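## Task

Get exactly one small part (a block, cylinder or plug) into every pocket of the turntable's trays. A part may be released just above the rim of a chute in the turntable lid and fall in. Pockets only pass beneath the chutes: each press of the green button drives one quarter turn, counter-clockwise viewed from above, and a pocket crosses under each chute 3.8 s after the press. A press registers only when the turntable is at rest (white glowing strips on the lid edges mean it is turning) and only if the button is held down briefly; release it before pressing again. The button gives only 6 quarter turns in total. The turntable must be at rest at the finish. Arm bases in metres and headings in degrees counter-clockwise from +x: arm1 at x=+0.63 y=+0.13 z=+0.79, heading -137; arm2 at x=+0.05 y=+0.63 z=+0.73, heading -50; arm3 at x=-0.63 y=-0.05 z=+0.73, heading +47; arm4 at x=+0.07 y=-0.63 z=+0.77, heading +131. Finish by opening the grippers and pulling the arms away; anything kept in place only by a robot at the end does not count.

## Robot and tools

ROBOTS. Four identical i2rt Big YAM arms, arm1 to arm4, each with six revolute joints, a two-finger gripper and a wrist camera. Hand reach is about 1.0 m from the joint1 axis. Joints move at different speeds, so the hand can sweep a wide path between postures. The check that keeps arms apart ignores fingers, gripper housings and wrist cameras and may act late, so plan clearances yourself. A hard squeeze between two robots ends the run as a failure; hard hits can too. Objects touching robots do not count.

FRAME. One shared scene frame, origin on the floor, +z up. The hand point is midway between the fingertips; its z axis runs along the fingers, and the fingers close along its y axis. Base positions and headings are given in the tasks.

JOINTS (all absolute targets, radians except the gripper, with the tolerance counted as reached):
- joint1_rad: -2.879 to 2.879, ±0.045. Turns the arm about its base, positive counter-clockwise seen from above; 0 points along the base heading.
- joint2_rad: 0 to 3.141, ±0.14. Shoulder; 0 has the upper arm level and pointing back, increasing lifts it up and over to the front.
- joint3_rad: 0 to 3.019, ±0.09. Elbow; 0 is fully folded, larger opens it.
- joint4_rad: -1.692 to 1.57, ±0.055. Hand pitch; positive tips fingers up.
- joint5_rad: -1.57 to 1.57, ±0.03. Sideways swing of the hand, positive toward the arm's right.
- joint6_rad: -2.094 to 2.094, ±0.035. Hand roll, positive clockwise viewed from behind the hand.
- gripper_m: 0 to 0.093 m, ±0.003, the fingertip gap (absolute). Pad force roughly 50 to 62 N, lower on some grippers.
With joints 1 and 6 at 0 and the hand level pointing ahead, the camera sits above the hand looking at the fingertips.

TOOLS.
- execute_actions: argument actions is a list holding at most one action. The action is an object keyed by arm name; each arm gets {"joints": {...}} with any subset of the seven keys above as absolute targets. All named motions start together and may finish at different times; no action runs past 15 s. An empty list just reports state and images. Optional cameras: a list from arm1_cam_wrist, arm2_cam_wrist, arm3_cam_wrist, arm4_cam_wrist, cam_corner, cam_top, or all; omitted/null means all, [] means none. Unknown keys, unknown cameras or out-of-range numbers reject the whole call and nothing moves. Joints or arms you omit keep pushing toward earlier targets.
- wait: seconds from 0 to 10; nothing new is commanded, the scene keeps running, and state plus images come back.
- zoom_image: camera name and region [x0, y0, x1, y1] in pixels of that camera's latest full image, top-left origin, at most 504 by 504.
- read_manual: section "licences" only; returns licence text, moves nothing.
- finished_scene: scene number (1 or 2); ends that scene permanently and reports success. Call it only once everything is settled.

RESULTS. Each result gives every robot's joint_positions, joint torques (drive output in arm-joint order, offset, scaled and noisy, nonzero even in free air), a pictures line listing the cameras in image order, and joint_status for the last accepted action. Status words: off_target (stopped short, may still push); contact_stop or time_out (old target dropped, joint holds where it stopped, except that a timed-out joint may keep a nearby target, within 0.375, 0.375, 0.113, 0.225, 0.075, 0.3 rad for joints 1 to 6, and keep pushing; on_its_own lists it). "joint command not followed", usually with a cause, means a safety check blocked that arm's joint targets (its gripper target still runs); those joints show not_followed and the arm may retry them on later actions until given passable targets. on_its_own covers things this call did not command; its "held at" is the target held, not the position. If a call reports a stop, later execute_actions, wait and finished_scene calls in the same reply are skipped. No line reports robots touching each other.

BEHAVIOUR. The arms do not stop on contact; they keep pushing, sometimes hard. To relieve a pushing joint, command its reported position. Tiny target changes may produce no motion. A joint carrying a load sags. The scene runs while you think, and the robots hold the last command then. Loose objects may occasionally get nudged.

HEAT. Sustained load warms motors, even during thinking. A MOTOR HOT line appears from 85 °C; at 100 °C the arm and gripper go limp until cooled and an OVER-TEMPERATURE FAULT is reported, with limit_stop_at_motor_heat on affected keys; resend those targets afterward.

CAMERAS. cam_corner and cam_top are fixed in the room; wrist cameras are fisheye and their pose follows the reported joints, so joint errors magnify their pose error. Calibration values are approximate (fixed cameras may be off by a couple of degrees and millimetres).

AVOID. Dropping parts anywhere but a chute, slamming, hard pushes, arm-to-arm collisions, knocking anything off the work area (that fails the task), pressing the button while the turntable turns or holding it through the turn, using more than the allowed quarter turns, and leaving any part held at the end.

Each tool is called after "Request:" as a command line: name --argument value for each argument, lists and objects as JSON in quotes; but a table of rows of numbers goes row by row, as --pt "numbers of a row", without its own name.

## Session

Request:
execute_actions --actions '[]'

Scene clock: 0.00 s.
Joint torques (N m, as the arm reports them, + toward a larger angle): no reading
arm1.joint_positions: joint1_rad=+0.307 joint2_rad=+0.447 joint3_rad=+1.452 joint4_rad=-1.527 joint5_rad=+0.017 joint6_rad=+0.006 gripper_m=+0.095
arm1.joint_status: not commanded
arm1.hand: x=+0.5675 y=+0.0297 z=+1.3441 quat_wxyz=(-0.251, -0.748, -0.430, +0.439) (m; scene frame)
arm2.joint_positions: joint1_rad=+0.185 joint2_rad=+0.441 joint3_rad=+1.456 joint4_rad=-1.519 joint5_rad=-0.012 joint6_rad=-0.014 gripper_m=+0.094
arm2.joint_status: not commanded
arm2.hand: x=+0.1546 y=+0.5501 z=+1.2888 quat_wxyz=(-0.474, -0.283, -0.816, +0.171) (m; scene frame)
arm3.joint_positions: joint1_rad=+0.286 joint2_rad=+0.435 joint3_rad=+1.465 joint4_rad=-1.533 joint5_rad=-0.004 joint6_rad=+0.004 gripper_m=+0.094
arm3.joint_status: not commanded
arm3.hand: x=-0.5781 y=+0.0556 z=+1.2882 quat_wxyz=(-0.435, +0.448, -0.733, -0.269) (m; scene frame)
arm4.joint_positions: joint1_rad=-0.734 joint2_rad=+0.439 joint3_rad=+1.477 joint4_rad=-1.525 joint5_rad=-0.008 joint6_rad=-0.005 gripper_m=+0.094
arm4.joint_status: not commanded
arm4.hand: x=+0.0697 y=-0.5074 z=+1.3364 quat_wxyz=(-0.367, +0.605, -0.609, -0.359) (m; scene frame)
pictures: arm1_cam_wrist, arm2_cam_wrist, arm3_cam_wrist, arm4_cam_wrist, cam_corner, cam_top
Images, in order (width x height): arm1_cam_wrist 616x616, arm2_cam_wrist 616x616, arm3_cam_wrist 616x616, arm4_cam_wrist 616x616, cam_corner 896x504, cam_top 896x504.

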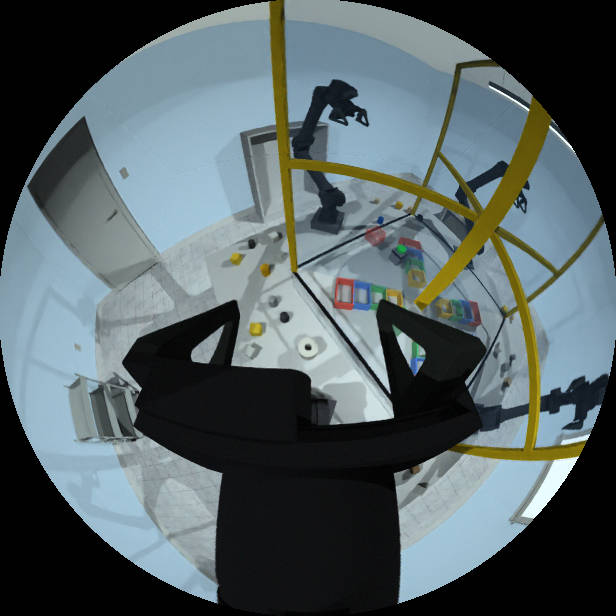

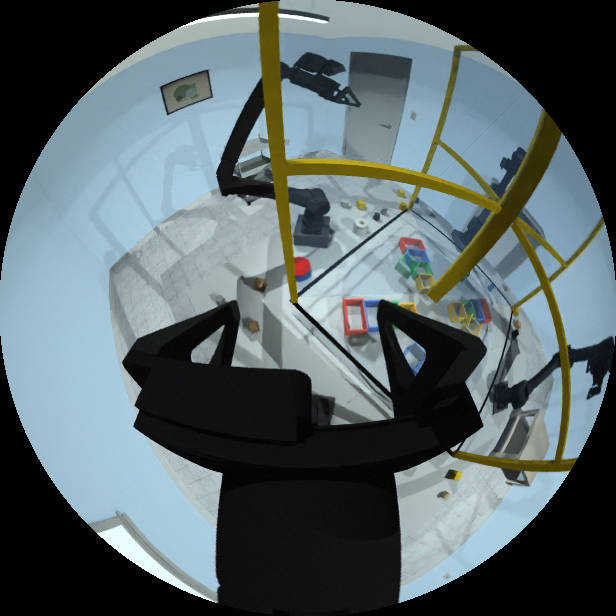

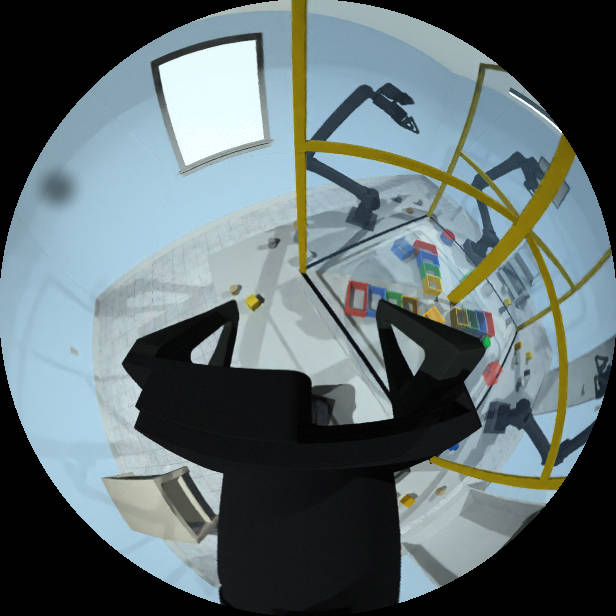

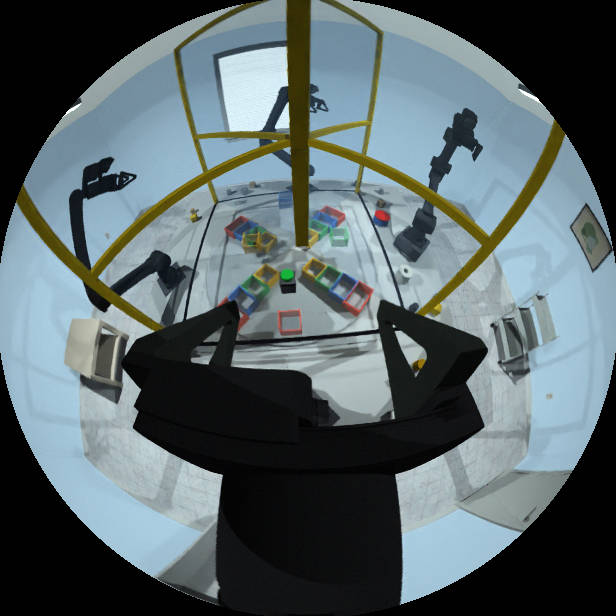

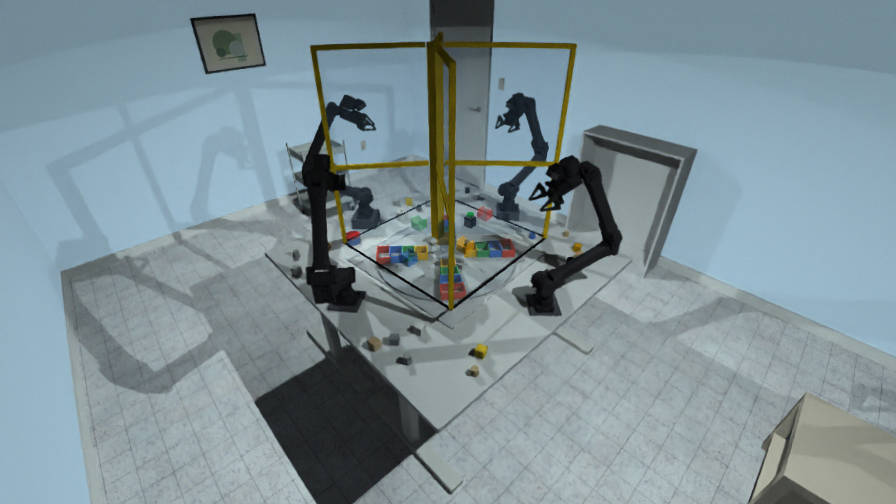

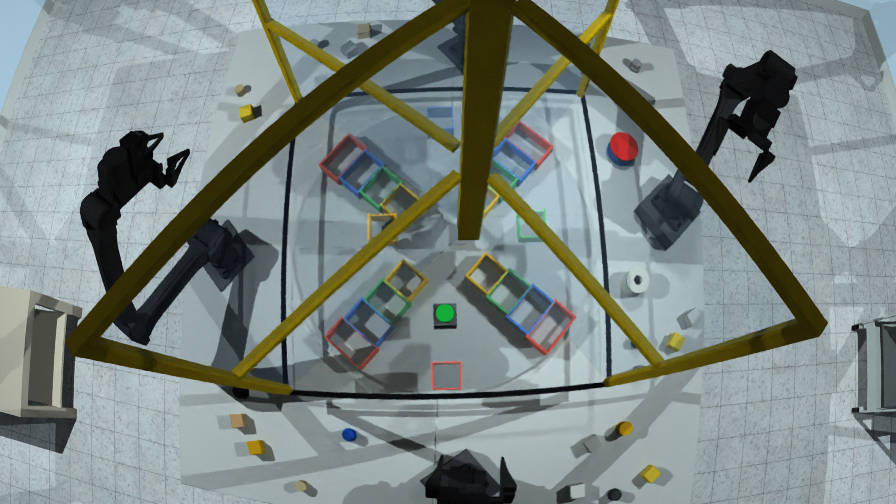

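Request:
zoom_image --camera "cam_top" --region '[170,250,470,504]'

Request:
zoom_image --camera "cam_top" --region '[420,250,720,504]'

Request:
zoom_image --camera "cam_top" --region '[200,0,480,250]'

Request:
zoom_image --camera "cam_top" --region '[450,0,730,250]'

Request:
zoom_image --camera "cam_corner" --region '[260,150,660,400]'

Region (170, 250, 470, 504) of cam_top's 896x504 image, scaled by 1.680, with more detail than that image has; it fills the top 427 rows of this view, and the rest is white.

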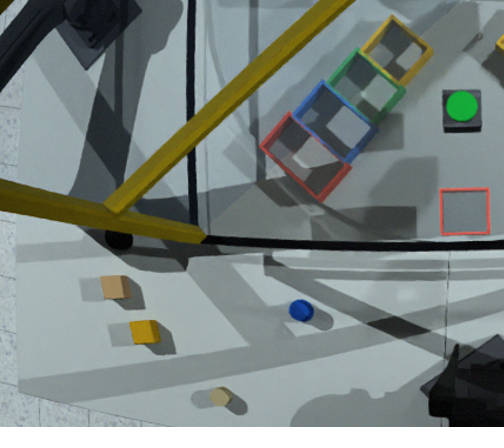

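Region (420, 250, 720, 504) of cam_top's 896x504 image, scaled by 1.680, with more detail than that image has; it fills the top 427 rows of this view, and the rest is white.

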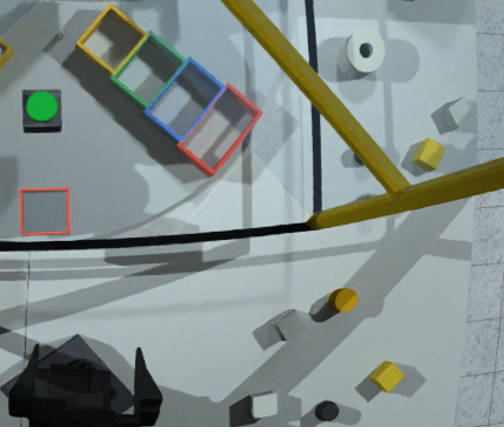

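Region (200, 0, 480, 250) of cam_top's 896x504 image, scaled by 1.800, with more detail than that image has; it fills the top 450 rows of this view, and the rest is white.

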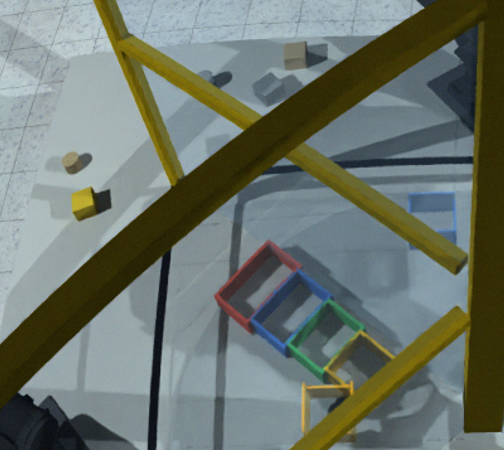

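Region (450, 0, 730, 250) of cam_top's 896x504 image, scaled by 1.800, with more detail than that image has; it fills the top 450 rows of this view, and the rest is white.

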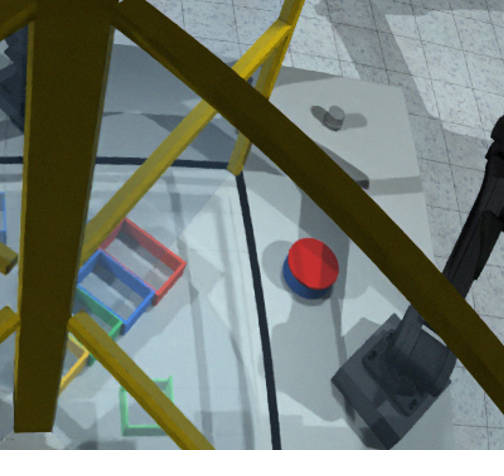

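Region (260, 150, 660, 400) of cam_corner's 896x504 image, scaled by 1.260, with more detail than that image has; it fills the top 315 rows of this view, and the rest is white.

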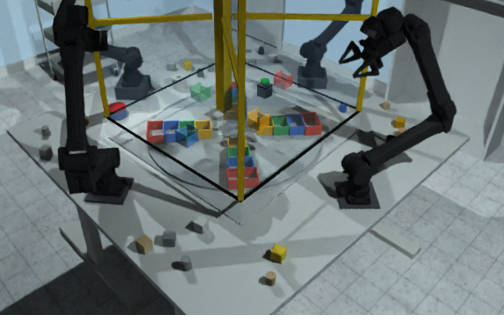

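Request:
execute_actions --actions '[{"arm1":{"joints":{"joint1_rad":0.845,"joint2_rad":1.0,"joint3_rad":1.1,"joint4_rad":-1.65}},"arm2":{"joints":{"joint1_rad":-2.56,"joint2_rad":1.0,"joint3_rad":1.1,"joint4_rad":-1.65}},"arm3":{"joints":{"joint1_rad":0.75,"joint2_rad":1.0,"joint3_rad":1.1,"joint4_rad":-1.65}},"arm4":{"joints":{"joint1_rad":0.398,"joint2_rad":1.0,"joint3_rad":1.1,"joint4_rad":-1.65}}}]' --cameras '[]'

Request:
execute_actions --actions '[{"arm1":{"joints":{"joint2_rad":1.38,"joint3_rad":0.896,"joint4_rad":-1.087}},"arm2":{"joints":{"joint2_rad":1.325,"joint3_rad":1.014,"joint4_rad":-1.26}},"arm3":{"joints":{"joint2_rad":1.605,"joint3_rad":1.314,"joint4_rad":-1.28}},"arm4":{"joints":{"joint2_rad":1.297,"joint3_rad":0.876,"joint4_rad":-1.15}}}]'

Scene clock: 78.27 s.
Joint torques (N m, as the arm reports them, + toward a larger angle): arm1=[-0.15 -5.11 11.56 -0.3   0.12  0.11] | arm2=[ 0.44 -6.42 10.57 -0.07  0.15 -0.03] | arm3=[ 1.84 -5.21  9.14 -0.03 -0.09  0.  ] | arm4=[ 1.05 -6.12  9.07 -0.41  0.05 -0.1 ]
arm1.joint_positions: joint1_rad=+0.837 joint2_rad=+1.006 joint3_rad=+1.071 joint4_rad=-1.638 joint5_rad=+0.017 joint6_rad=+0.006 gripper_m=+0.095
arm1.joint_status: all done
arm1.hand: x=+0.6330 y=-0.1213 z=+1.0563 quat_wxyz=(+0.004, -0.702, -0.712, +0.011) (m; scene frame)
arm2.joint_positions: joint1_rad=-2.557 joint2_rad=+1.020 joint3_rad=+1.088 joint4_rad=-1.642 joint5_rad=-0.013 joint6_rad=-0.014 gripper_m=+0.094
arm2.joint_status: all done
arm2.hand: x=-0.1973 y=+0.7025 z=+1.0027 quat_wxyz=(-0.006, -0.990, +0.138, +0.005) (m; scene frame)
arm3.joint_positions: joint1_rad=+0.743 joint2_rad=+1.004 joint3_rad=+1.080 joint4_rad=-1.638 joint5_rad=-0.003 joint6_rad=+0.004 gripper_m=+0.094
arm3.joint_status: all done
arm3.hand: x=-0.6271 y=+0.2100 z=+0.9982 quat_wxyz=(-0.005, +0.700, -0.714, -0.005) (m; scene frame)
arm4.joint_positions: joint1_rad=+0.396 joint2_rad=+1.009 joint3_rad=+1.082 joint4_rad=-1.638 joint5_rad=-0.007 joint6_rad=-0.005 gripper_m=+0.094
arm4.joint_status: all done
arm4.hand: x=-0.1633 y=-0.5138 z=+1.0374 quat_wxyz=(+0.005, +0.974, -0.225, +0.000) (m; scene frame)
pictures: none
No camera images: the call's "cameras" was empty. Leave "cameras" out to get every camera's image.

Scene clock: 79.73 s.
Joint torques (N m, as the arm reports them, + toward a larger angle): arm1=[ -0.17 -11.63   9.44   0.82   0.11   0.11] | arm2=[ 0.3  -9.73  9.14  0.49  0.16 -0.03] | arm3=[  1.52 -14.91   9.14   0.87  -0.07  -0.01] | arm4=[ 0.95 -9.99  7.73  0.66  0.04 -0.09]
arm1.joint_positions: joint1_rad=+0.837 joint2_rad=+1.395 joint3_rad=+0.880 joint4_rad=-1.102 joint5_rad=+0.017 joint6_rad=+0.006 gripper_m=+0.095
arm1.joint_status: all done
arm1.hand: x=+0.6338 y=-0.2099 z=+0.8728 quat_wxyz=(+0.020, -0.702, -0.712, -0.004) (m; scene frame)
arm2.joint_positions: joint1_rad=-2.557 joint2_rad=+1.337 joint3_rad=+1.014 joint4_rad=-1.269 joint5_rad=-0.013 joint6_rad=-0.014 gripper_m=+0.094
arm2.joint_status: all done
arm2.hand: x=-0.2899 y=+0.7301 z=+0.8824 quat_wxyz=(-0.007, -0.990, +0.138, -0.004) (m; scene frame)
arm3.joint_positions: joint1_rad=+0.743 joint2_rad=+1.615 joint3_rad=+1.292 joint4_rad=-1.292 joint5_rad=-0.003 joint6_rad=+0.004 gripper_m=+0.094
arm3.joint_status: all done
arm3.hand: x=-0.6237 y=+0.4096 z=+0.8686 quat_wxyz=(+0.013, +0.700, -0.714, +0.014) (m; scene frame)
arm4.joint_positions: joint1_rad=+0.396 joint2_rad=+1.312 joint3_rad=+0.863 joint4_rad=-1.164 joint5_rad=-0.007 joint6_rad=-0.005 gripper_m=+0.094
arm4.joint_status: all done
arm4.hand: x=-0.2201 y=-0.4862 z=+0.8703 quat_wxyz=(+0.011, +0.974, -0.225, +0.023) (m; scene frame)
pictures: arm1_cam_wrist, arm2_cam_wrist, arm3_cam_wrist, arm4_cam_wrist, cam_corner, cam_top
camera_calibration (this result's frames):
arm1_cam_wrist: T_world_to_cam=[[-0.999218, -0.00364156, 0.0393778, 0.593275], [0.0216209, 0.783444, 0.621086, -0.389249], [-0.033112, 0.621451, -0.782753, 0.956576], [0, 0, 0, 1]] pos_world=[0.632901, -0.28735, 0.967158]
arm2_cam_wrist: T_world_to_cam=[[0.285871, 0.958006, -0.0224028, -0.592799], [0.774847, -0.217334, 0.593614, -0.136722], [0.563817, -0.187056, -0.804438, 1.13366], [0, 0, 0, 1]] pos_world=[-0.363776, 0.750249, 0.979841]
arm3_cam_wrist: T_world_to_cam=[[0.999792, -0.0154286, 0.0133264, 0.618724], [-0.0203651, -0.786154, 0.617696, -0.220392], [0.000946459, -0.617839, -0.786304, 1.06414], [0, 0, 0, 1]] pos_world=[-0.624091, 0.493748, 0.964625]
arm4_cam_wrist: T_world_to_cam=[[0.449903, 0.893075, 0.00206086, 0.526938], [0.692776, -0.350453, 0.630273, -0.561869], [0.563603, -0.282134, -0.776371, 0.785654], [0, 0, 0, 1]] pos_world=[-0.290619, -0.445844, 0.963004]
Images, in order (width x height): arm1_cam_wrist 616x616, arm2_cam_wrist 616x616, arm3_cam_wrist 616x616, arm4_cam_wrist 616x616, cam_corner 896x504, cam_top 896x504.

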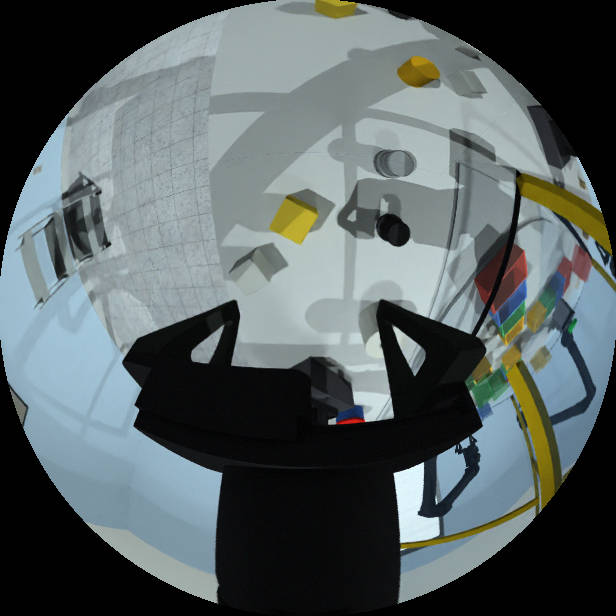

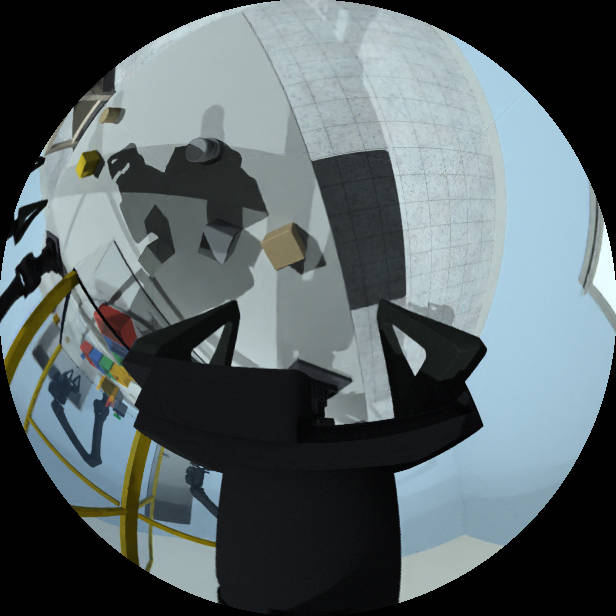

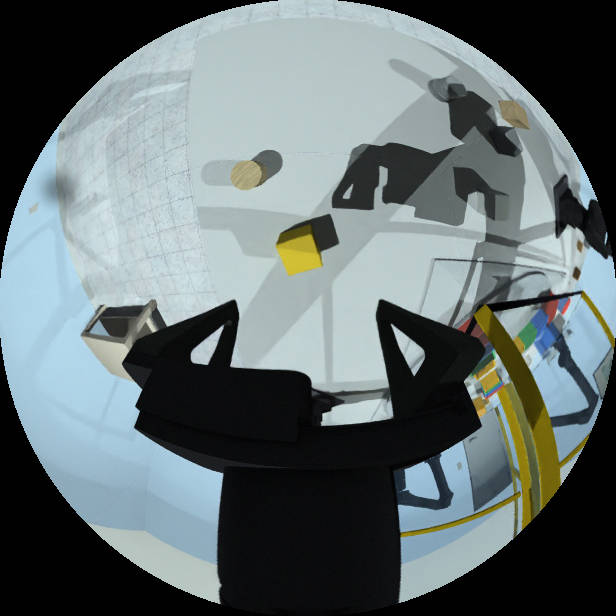

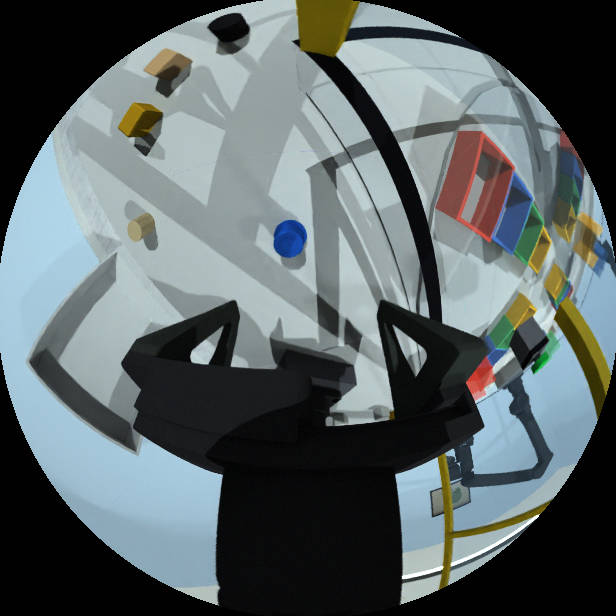

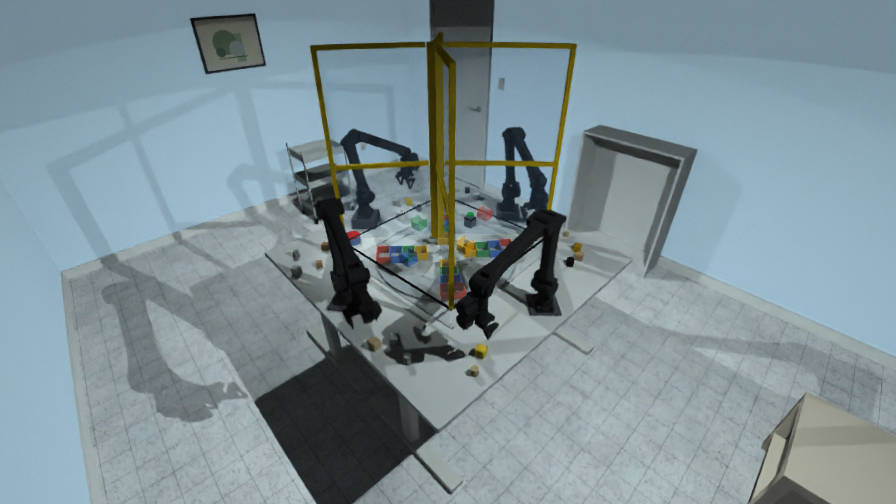

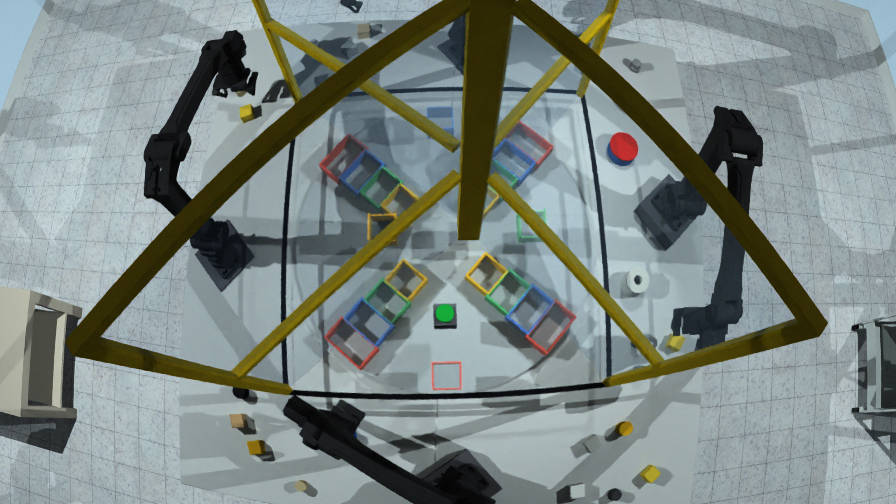

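Request:
execute_actions --actions '[{"arm1":{"joints":{"joint1_rad":0.855,"joint2_rad":1.566,"joint3_rad":0.826,"joint4_rad":-0.79,"joint6_rad":0.5}},"arm2":{"joints":{"joint1_rad":-2.455,"joint2_rad":1.418,"joint3_rad":0.85,"joint4_rad":-0.97,"joint6_rad":-0.35}},"arm3":{"joints":{"joint1_rad":0.765,"joint2_rad":1.677,"joint3_rad":1.168,"joint4_rad":-1.02,"joint6_rad":-0.25}},"arm4":{"joints":{"joint1_rad":0.43,"joint2_rad":1.449,"joint3_rad":0.756,"joint4_rad":-0.84}}}]' --cameras '["arm1_cam_wrist","arm2_cam_wrist","arm3_cam_wrist","arm4_cam_wrist","cam_corner"]'

Scene clock: 103.47 s.
Joint torques (N m, as the arm reports them, + toward a larger angle): arm1=[  0.24 -13.23   7.67   0.93   0.16   0.25] | arm2=[ 0.25 -9.18  8.65  0.61  0.13 -0.19] | arm3=[  2.38 -16.1    7.65   1.2   -0.09  -0.1 ] | arm4=[  0.85 -10.36   6.37   0.67   0.06  -0.13]
arm1.joint_positions: joint1_rad=+0.842 joint2_rad=+1.580 joint3_rad=+0.817 joint4_rad=-0.805 joint5_rad=+0.017 joint6_rad=+0.486 gripper_m=+0.095
arm1.joint_status: all done
arm1.hand: x=+0.6356 y=-0.2370 z=+0.7903 quat_wxyz=(+0.000, -0.850, -0.526, +0.013) (m; scene frame)
arm2.joint_positions: joint1_rad=-2.450 joint2_rad=+1.418 joint3_rad=+0.845 joint4_rad=-0.980 joint5_rad=-0.013 joint6_rad=-0.336 gripper_m=+0.094
arm2.joint_status: all done
arm2.hand: x=-0.2992 y=+0.6930 z=+0.7969 quat_wxyz=(-0.002, -0.997, -0.077, +0.015) (m; scene frame)
arm3.joint_positions: joint1_rad=+0.753 joint2_rad=+1.689 joint3_rad=+1.157 joint4_rad=-1.035 joint5_rad=-0.003 joint6_rad=-0.241 gripper_m=+0.094
arm3.joint_status: all done
arm3.hand: x=-0.6279 y=+0.4163 z=+0.7887 quat_wxyz=(-0.004, +0.785, -0.619, -0.003) (m; scene frame)
arm4.joint_positions: joint1_rad=+0.426 joint2_rad=+1.465 joint3_rad=+0.746 joint4_rad=-0.854 joint5_rad=-0.007 joint6_rad=-0.005 gripper_m=+0.094
arm4.joint_status: all done
arm4.hand: x=-0.2344 y=-0.4908 z=+0.7844 quat_wxyz=(+0.006, +0.978, -0.211, +0.004) (m; scene frame)
pictures: arm1_cam_wrist, arm2_cam_wrist, arm3_cam_wrist, arm4_cam_wrist, cam_corner
camera_calibration (this result's frames):
arm1_cam_wrist: T_world_to_cam=[[-0.889267, 0.456431, 0.0295586, 0.645144], [0.388402, 0.719435, 0.57581, -0.529331], [0.241552, 0.52353, -0.817049, 0.738221], [0, 0, 0, 1]] pos_world=[0.60098, -0.300125, 0.888887]
arm2_cam_wrist: T_world_to_cam=[[-0.140202, 0.990056, -0.0115305, -0.714897], [0.819538, 0.122574, 0.559762, -0.282058], [0.555609, 0.0690301, -0.828573, 0.902511], [0, 0, 0, 1]] pos_world=[-0.370516, 0.680061, 0.897439]
arm3_cam_wrist: T_world_to_cam=[[0.971564, 0.236259, 0.0156819, 0.499742], [0.183709, -0.793935, 0.579585, -0.0044315], [0.149382, -0.560223, -0.814761, 1.09713], [0, 0, 0, 1]] pos_world=[-0.648609, 0.493051, 0.88863]
arm4_cam_wrist: T_world_to_cam=[[0.422969, 0.906143, 0.00153986, 0.53809], [0.725058, -0.33946, 0.599215, -0.462067], [0.543497, -0.252333, -0.800587, 0.754633], [0, 0, 0, 1]] pos_world=[-0.30271, -0.454021, 0.880198]
Images, in order (width x height): arm1_cam_wrist 616x616, arm2_cam_wrist 616x616, arm3_cam_wrist 616x616, arm4_cam_wrist 616x616, cam_corner 896x504.

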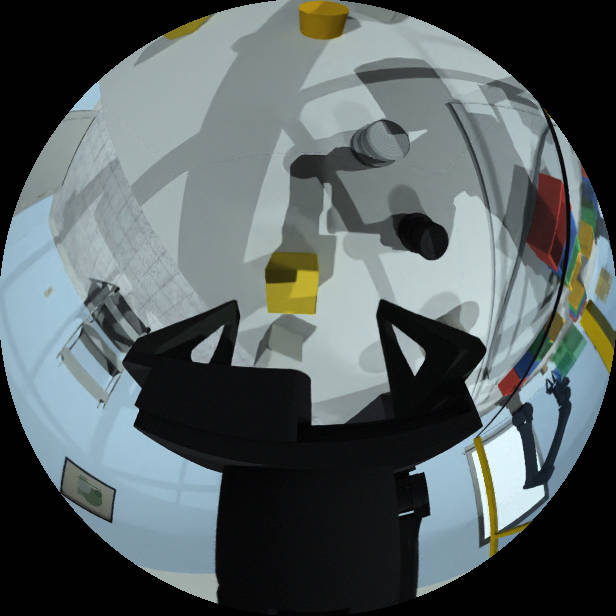

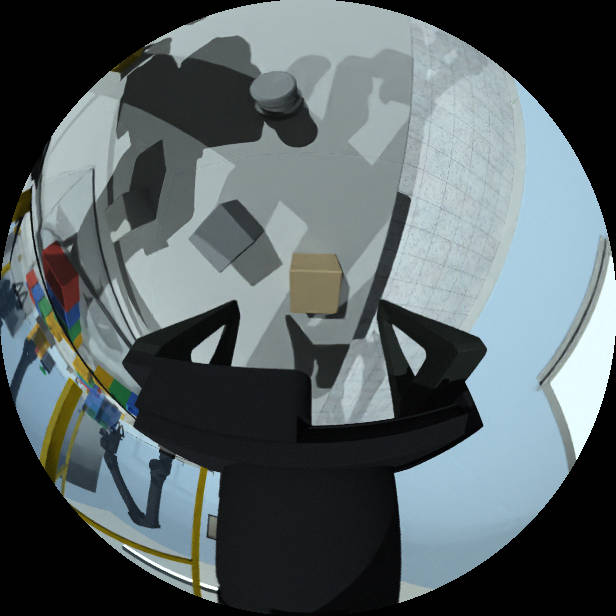

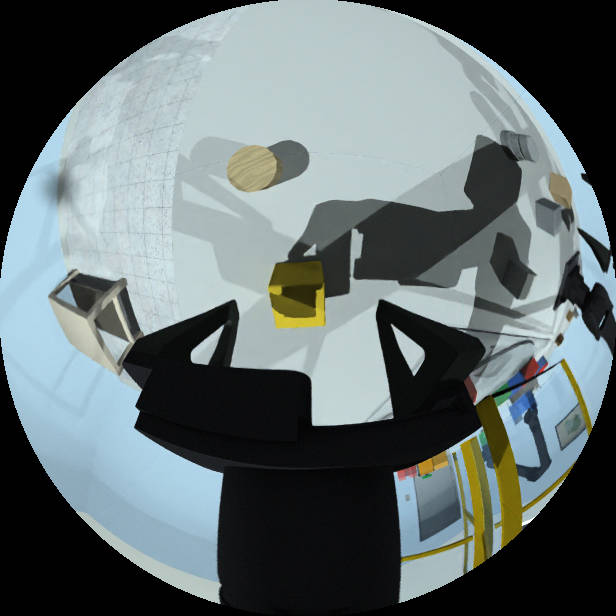

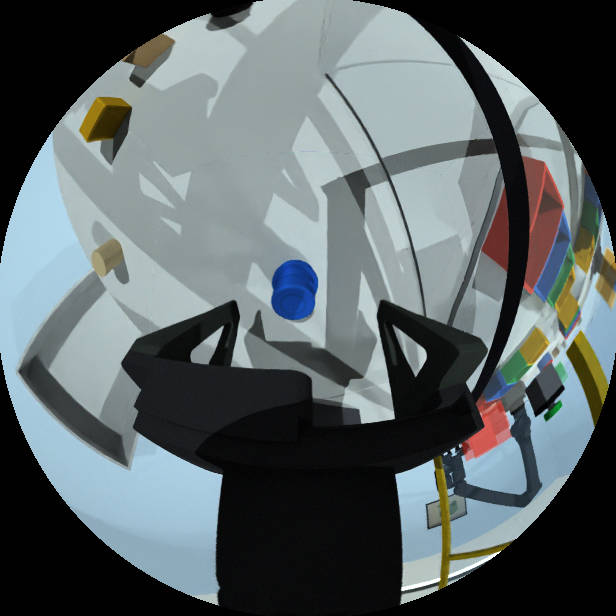

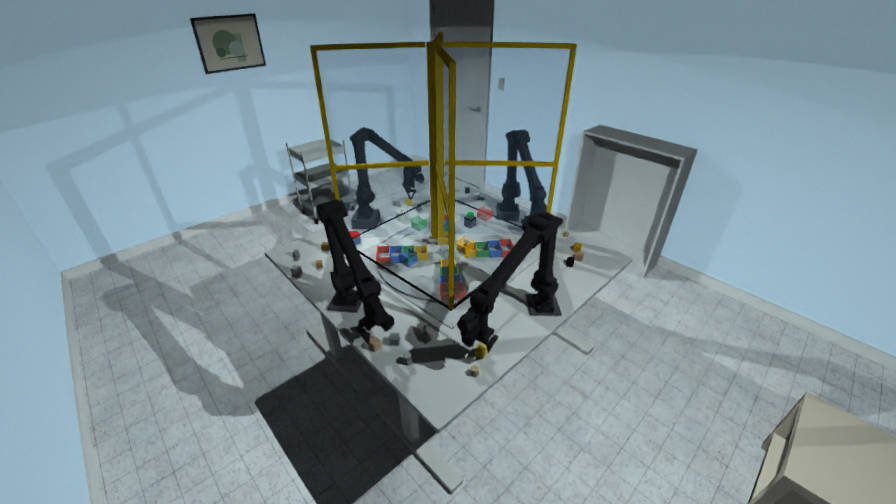

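Request:
execute_actions --actions '[{"arm1":{"joints":{"joint1_rad":0.885,"joint2_rad":1.667,"joint3_rad":0.784,"joint4_rad":-0.655}},"arm2":{"joints":{"joint2_rad":1.505,"joint3_rad":0.79,"joint4_rad":-0.837}},"arm3":{"joints":{"joint1_rad":0.79,"joint2_rad":1.731,"joint3_rad":1.096,"joint4_rad":-0.902}},"arm4":{"joints":{"joint1_rad":0.46,"joint2_rad":1.545,"joint3_rad":0.704,"joint4_rad":-0.695}}}]' --cameras '[]'

Request:
execute_actions --actions '[{"arm1":{"joints":{"gripper_m":0.02}},"arm2":{"joints":{"gripper_m":0.02}},"arm3":{"joints":{"gripper_m":0.02}},"arm4":{"joints":{"gripper_m":0.02}}}]' --cameras '["arm1_cam_wrist","arm2_cam_wrist","arm3_cam_wrist","arm4_cam_wrist"]'

Scene clock: 116.17 s.
Joint torques (N m, as the arm reports them, + toward a larger angle): arm1=[ -0.17 -12.8    6.54   0.99   0.16   0.23] | arm2=[-0.01 -8.88  7.34  0.5   0.12 -0.21] | arm3=[  1.87 -14.55   6.53   1.07  -0.09  -0.08] | arm4=[  0.91 -10.22   4.93   0.77   0.08  -0.12]
arm1.joint_positions: joint1_rad=+0.877 joint2_rad=+1.670 joint3_rad=+0.779 joint4_rad=-0.671 joint5_rad=+0.017 joint6_rad=+0.487 gripper_m=+0.095
arm1.joint_status: all done
arm1.hand: x=+0.6482 y=-0.2365 z=+0.7493 quat_wxyz=(-0.003, -0.841, -0.541, +0.015) (m; scene frame)
arm2.joint_positions: joint1_rad=-2.450 joint2_rad=+1.498 joint3_rad=+0.793 joint4_rad=-0.846 joint5_rad=-0.013 joint6_rad=-0.336 gripper_m=+0.094
arm2.joint_status: all done
arm2.hand: x=-0.3005 y=+0.6933 z=+0.7544 quat_wxyz=(-0.002, -0.997, -0.077, +0.016) (m; scene frame)
arm3.joint_positions: joint1_rad=+0.782 joint2_rad=+1.735 joint3_rad=+1.093 joint4_rad=-0.917 joint5_rad=-0.003 joint6_rad=-0.241 gripper_m=+0.094
arm3.joint_status: all done
arm3.hand: x=-0.6411 y=+0.4117 z=+0.7477 quat_wxyz=(-0.007, +0.794, -0.607, -0.005) (m; scene frame)
arm4.joint_positions: joint1_rad=+0.456 joint2_rad=+1.554 joint3_rad=+0.703 joint4_rad=-0.710 joint5_rad=-0.007 joint6_rad=-0.005 gripper_m=+0.094
arm4.joint_status: all done
arm4.hand: x=-0.2397 y=-0.4995 z=+0.7450 quat_wxyz=(+0.005, +0.981, -0.196, -0.002) (m; scene frame)
pictures: none
No camera images: the call's "cameras" was empty. Leave "cameras" out to get every camera's image.

Scene clock: 116.83 s.
Joint torques (N m, as the arm reports them, + toward a larger angle): arm1=[ -0.25 -12.87   6.53   0.97   0.15   0.22] | arm2=[ 0.16 -9.1   7.28  0.65  0.09 -0.19] | arm3=[  1.72 -15.11   6.66   1.3   -0.07  -0.06] | arm4=[  0.98 -10.26   5.11   0.8    0.1   -0.08]
arm1.joint_positions: joint1_rad=+0.877 joint2_rad=+1.670 joint3_rad=+0.779 joint4_rad=-0.671 joint5_rad=+0.017 joint6_rad=+0.488 gripper_m=+0.039
arm1.joint_status: gripper_m off_target (ended at +0.040, target +0.020)
arm1.hand: x=+0.6482 y=-0.2366 z=+0.7493 quat_wxyz=(-0.003, -0.841, -0.540, +0.015) (m; scene frame)
arm2.joint_positions: joint1_rad=-2.450 joint2_rad=+1.498 joint3_rad=+0.793 joint4_rad=-0.846 joint5_rad=-0.012 joint6_rad=-0.337 gripper_m=+0.038
arm2.joint_status: gripper_m off_target (ended at +0.038, target +0.020)
arm2.hand: x=-0.3005 y=+0.6934 z=+0.7544 quat_wxyz=(-0.002, -0.997, -0.077, +0.016) (m; scene frame)
arm3.joint_positions: joint1_rad=+0.782 joint2_rad=+1.735 joint3_rad=+1.093 joint4_rad=-0.915 joint5_rad=-0.003 joint6_rad=-0.242 gripper_m=+0.039
arm3.joint_status: gripper_m off_target (ended at +0.039, target +0.020)
arm3.hand: x=-0.6411 y=+0.4121 z=+0.7477 quat_wxyz=(-0.007, +0.795, -0.607, -0.006) (m; scene frame)
arm4.joint_positions: joint1_rad=+0.456 joint2_rad=+1.554 joint3_rad=+0.703 joint4_rad=-0.709 joint5_rad=-0.007 joint6_rad=-0.005 gripper_m=+0.028
arm4.joint_status: gripper_m off_target (ended at +0.028, target +0.020)
arm4.hand: x=-0.2398 y=-0.4995 z=+0.7450 quat_wxyz=(+0.005, +0.981, -0.196, -0.002) (m; scene frame)
pictures: arm1_cam_wrist, arm2_cam_wrist, arm3_cam_wrist, arm4_cam_wrist
camera_calibration (this result's frames):
arm1_cam_wrist: T_world_to_cam=[[-0.904088, 0.426492, 0.027016, 0.661727], [0.364224, 0.735938, 0.570734, -0.487504], [0.223531, 0.525833, -0.820691, 0.716373], [0, 0, 0, 1]] pos_world=[0.615688, -0.300142, 0.848278]
arm2_cam_wrist: T_world_to_cam=[[-0.140959, 0.989957, -0.0107808, -0.716629], [0.820039, 0.122851, 0.558967, -0.256668], [0.554678, 0.0699505, -0.82912, 0.86746], [0, 0, 0, 1]] pos_world=[-0.371698, 0.680284, 0.854972]
arm3_cam_wrist: T_world_to_cam=[[0.964001, 0.265319, 0.0175743, 0.496029], [0.20782, -0.793018, 0.572655, 0.0386545], [0.165873, -0.548387, -0.819608, 1.0727], [0, 0, 0, 1]] pos_world=[-0.664137, 0.487302, 0.848341]
arm4_cam_wrist: T_world_to_cam=[[0.395883, 0.9183, 0.00121528, 0.548155], [0.742233, -0.320759, 0.588392, -0.415968], [0.54071, -0.232032, -0.808575, 0.739177], [0, 0, 0, 1]] pos_world=[-0.307941, -0.465283, 0.841766]
Images, in order (width x height): arm1_cam_wrist 616x616, arm2_cam_wrist 616x616, arm3_cam_wrist 616x616, arm4_cam_wrist 616x616.

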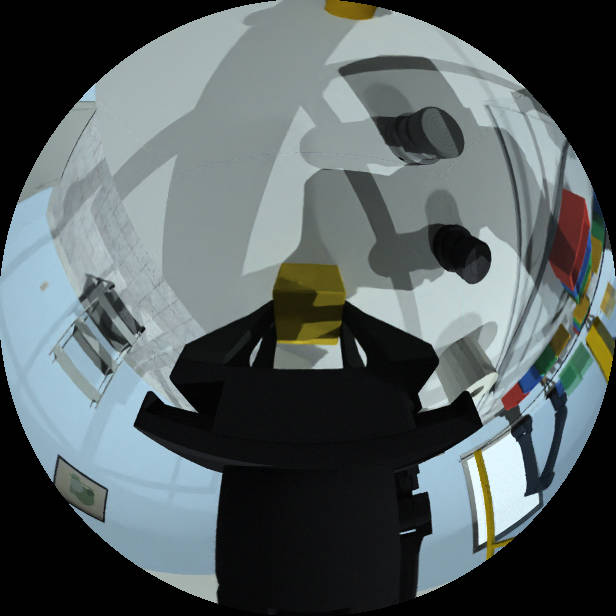

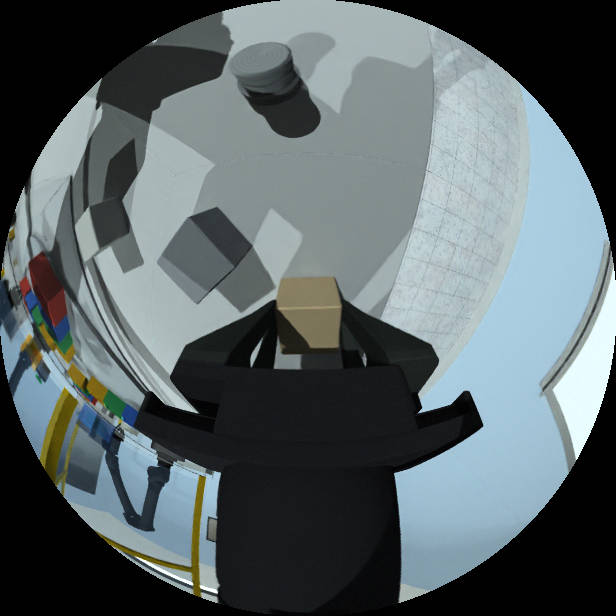

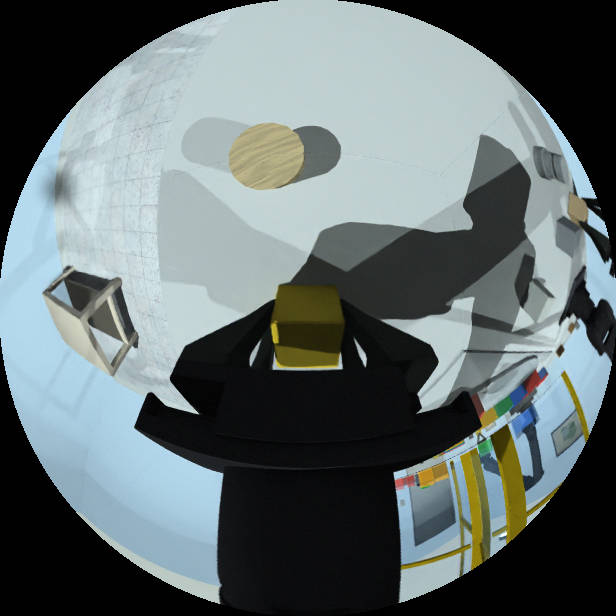

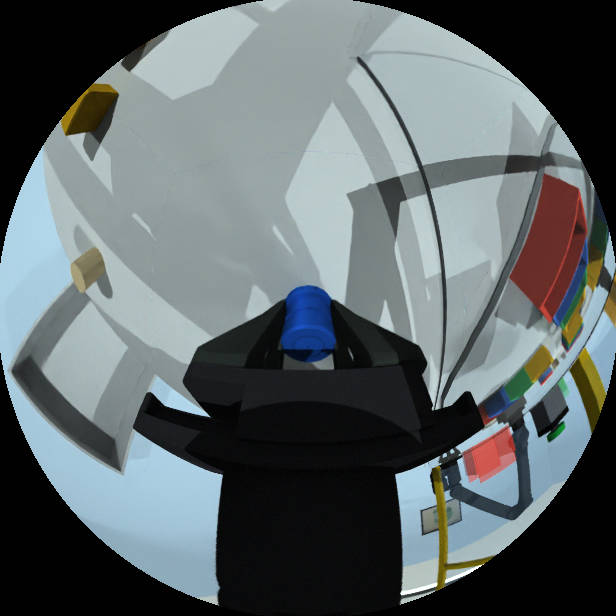

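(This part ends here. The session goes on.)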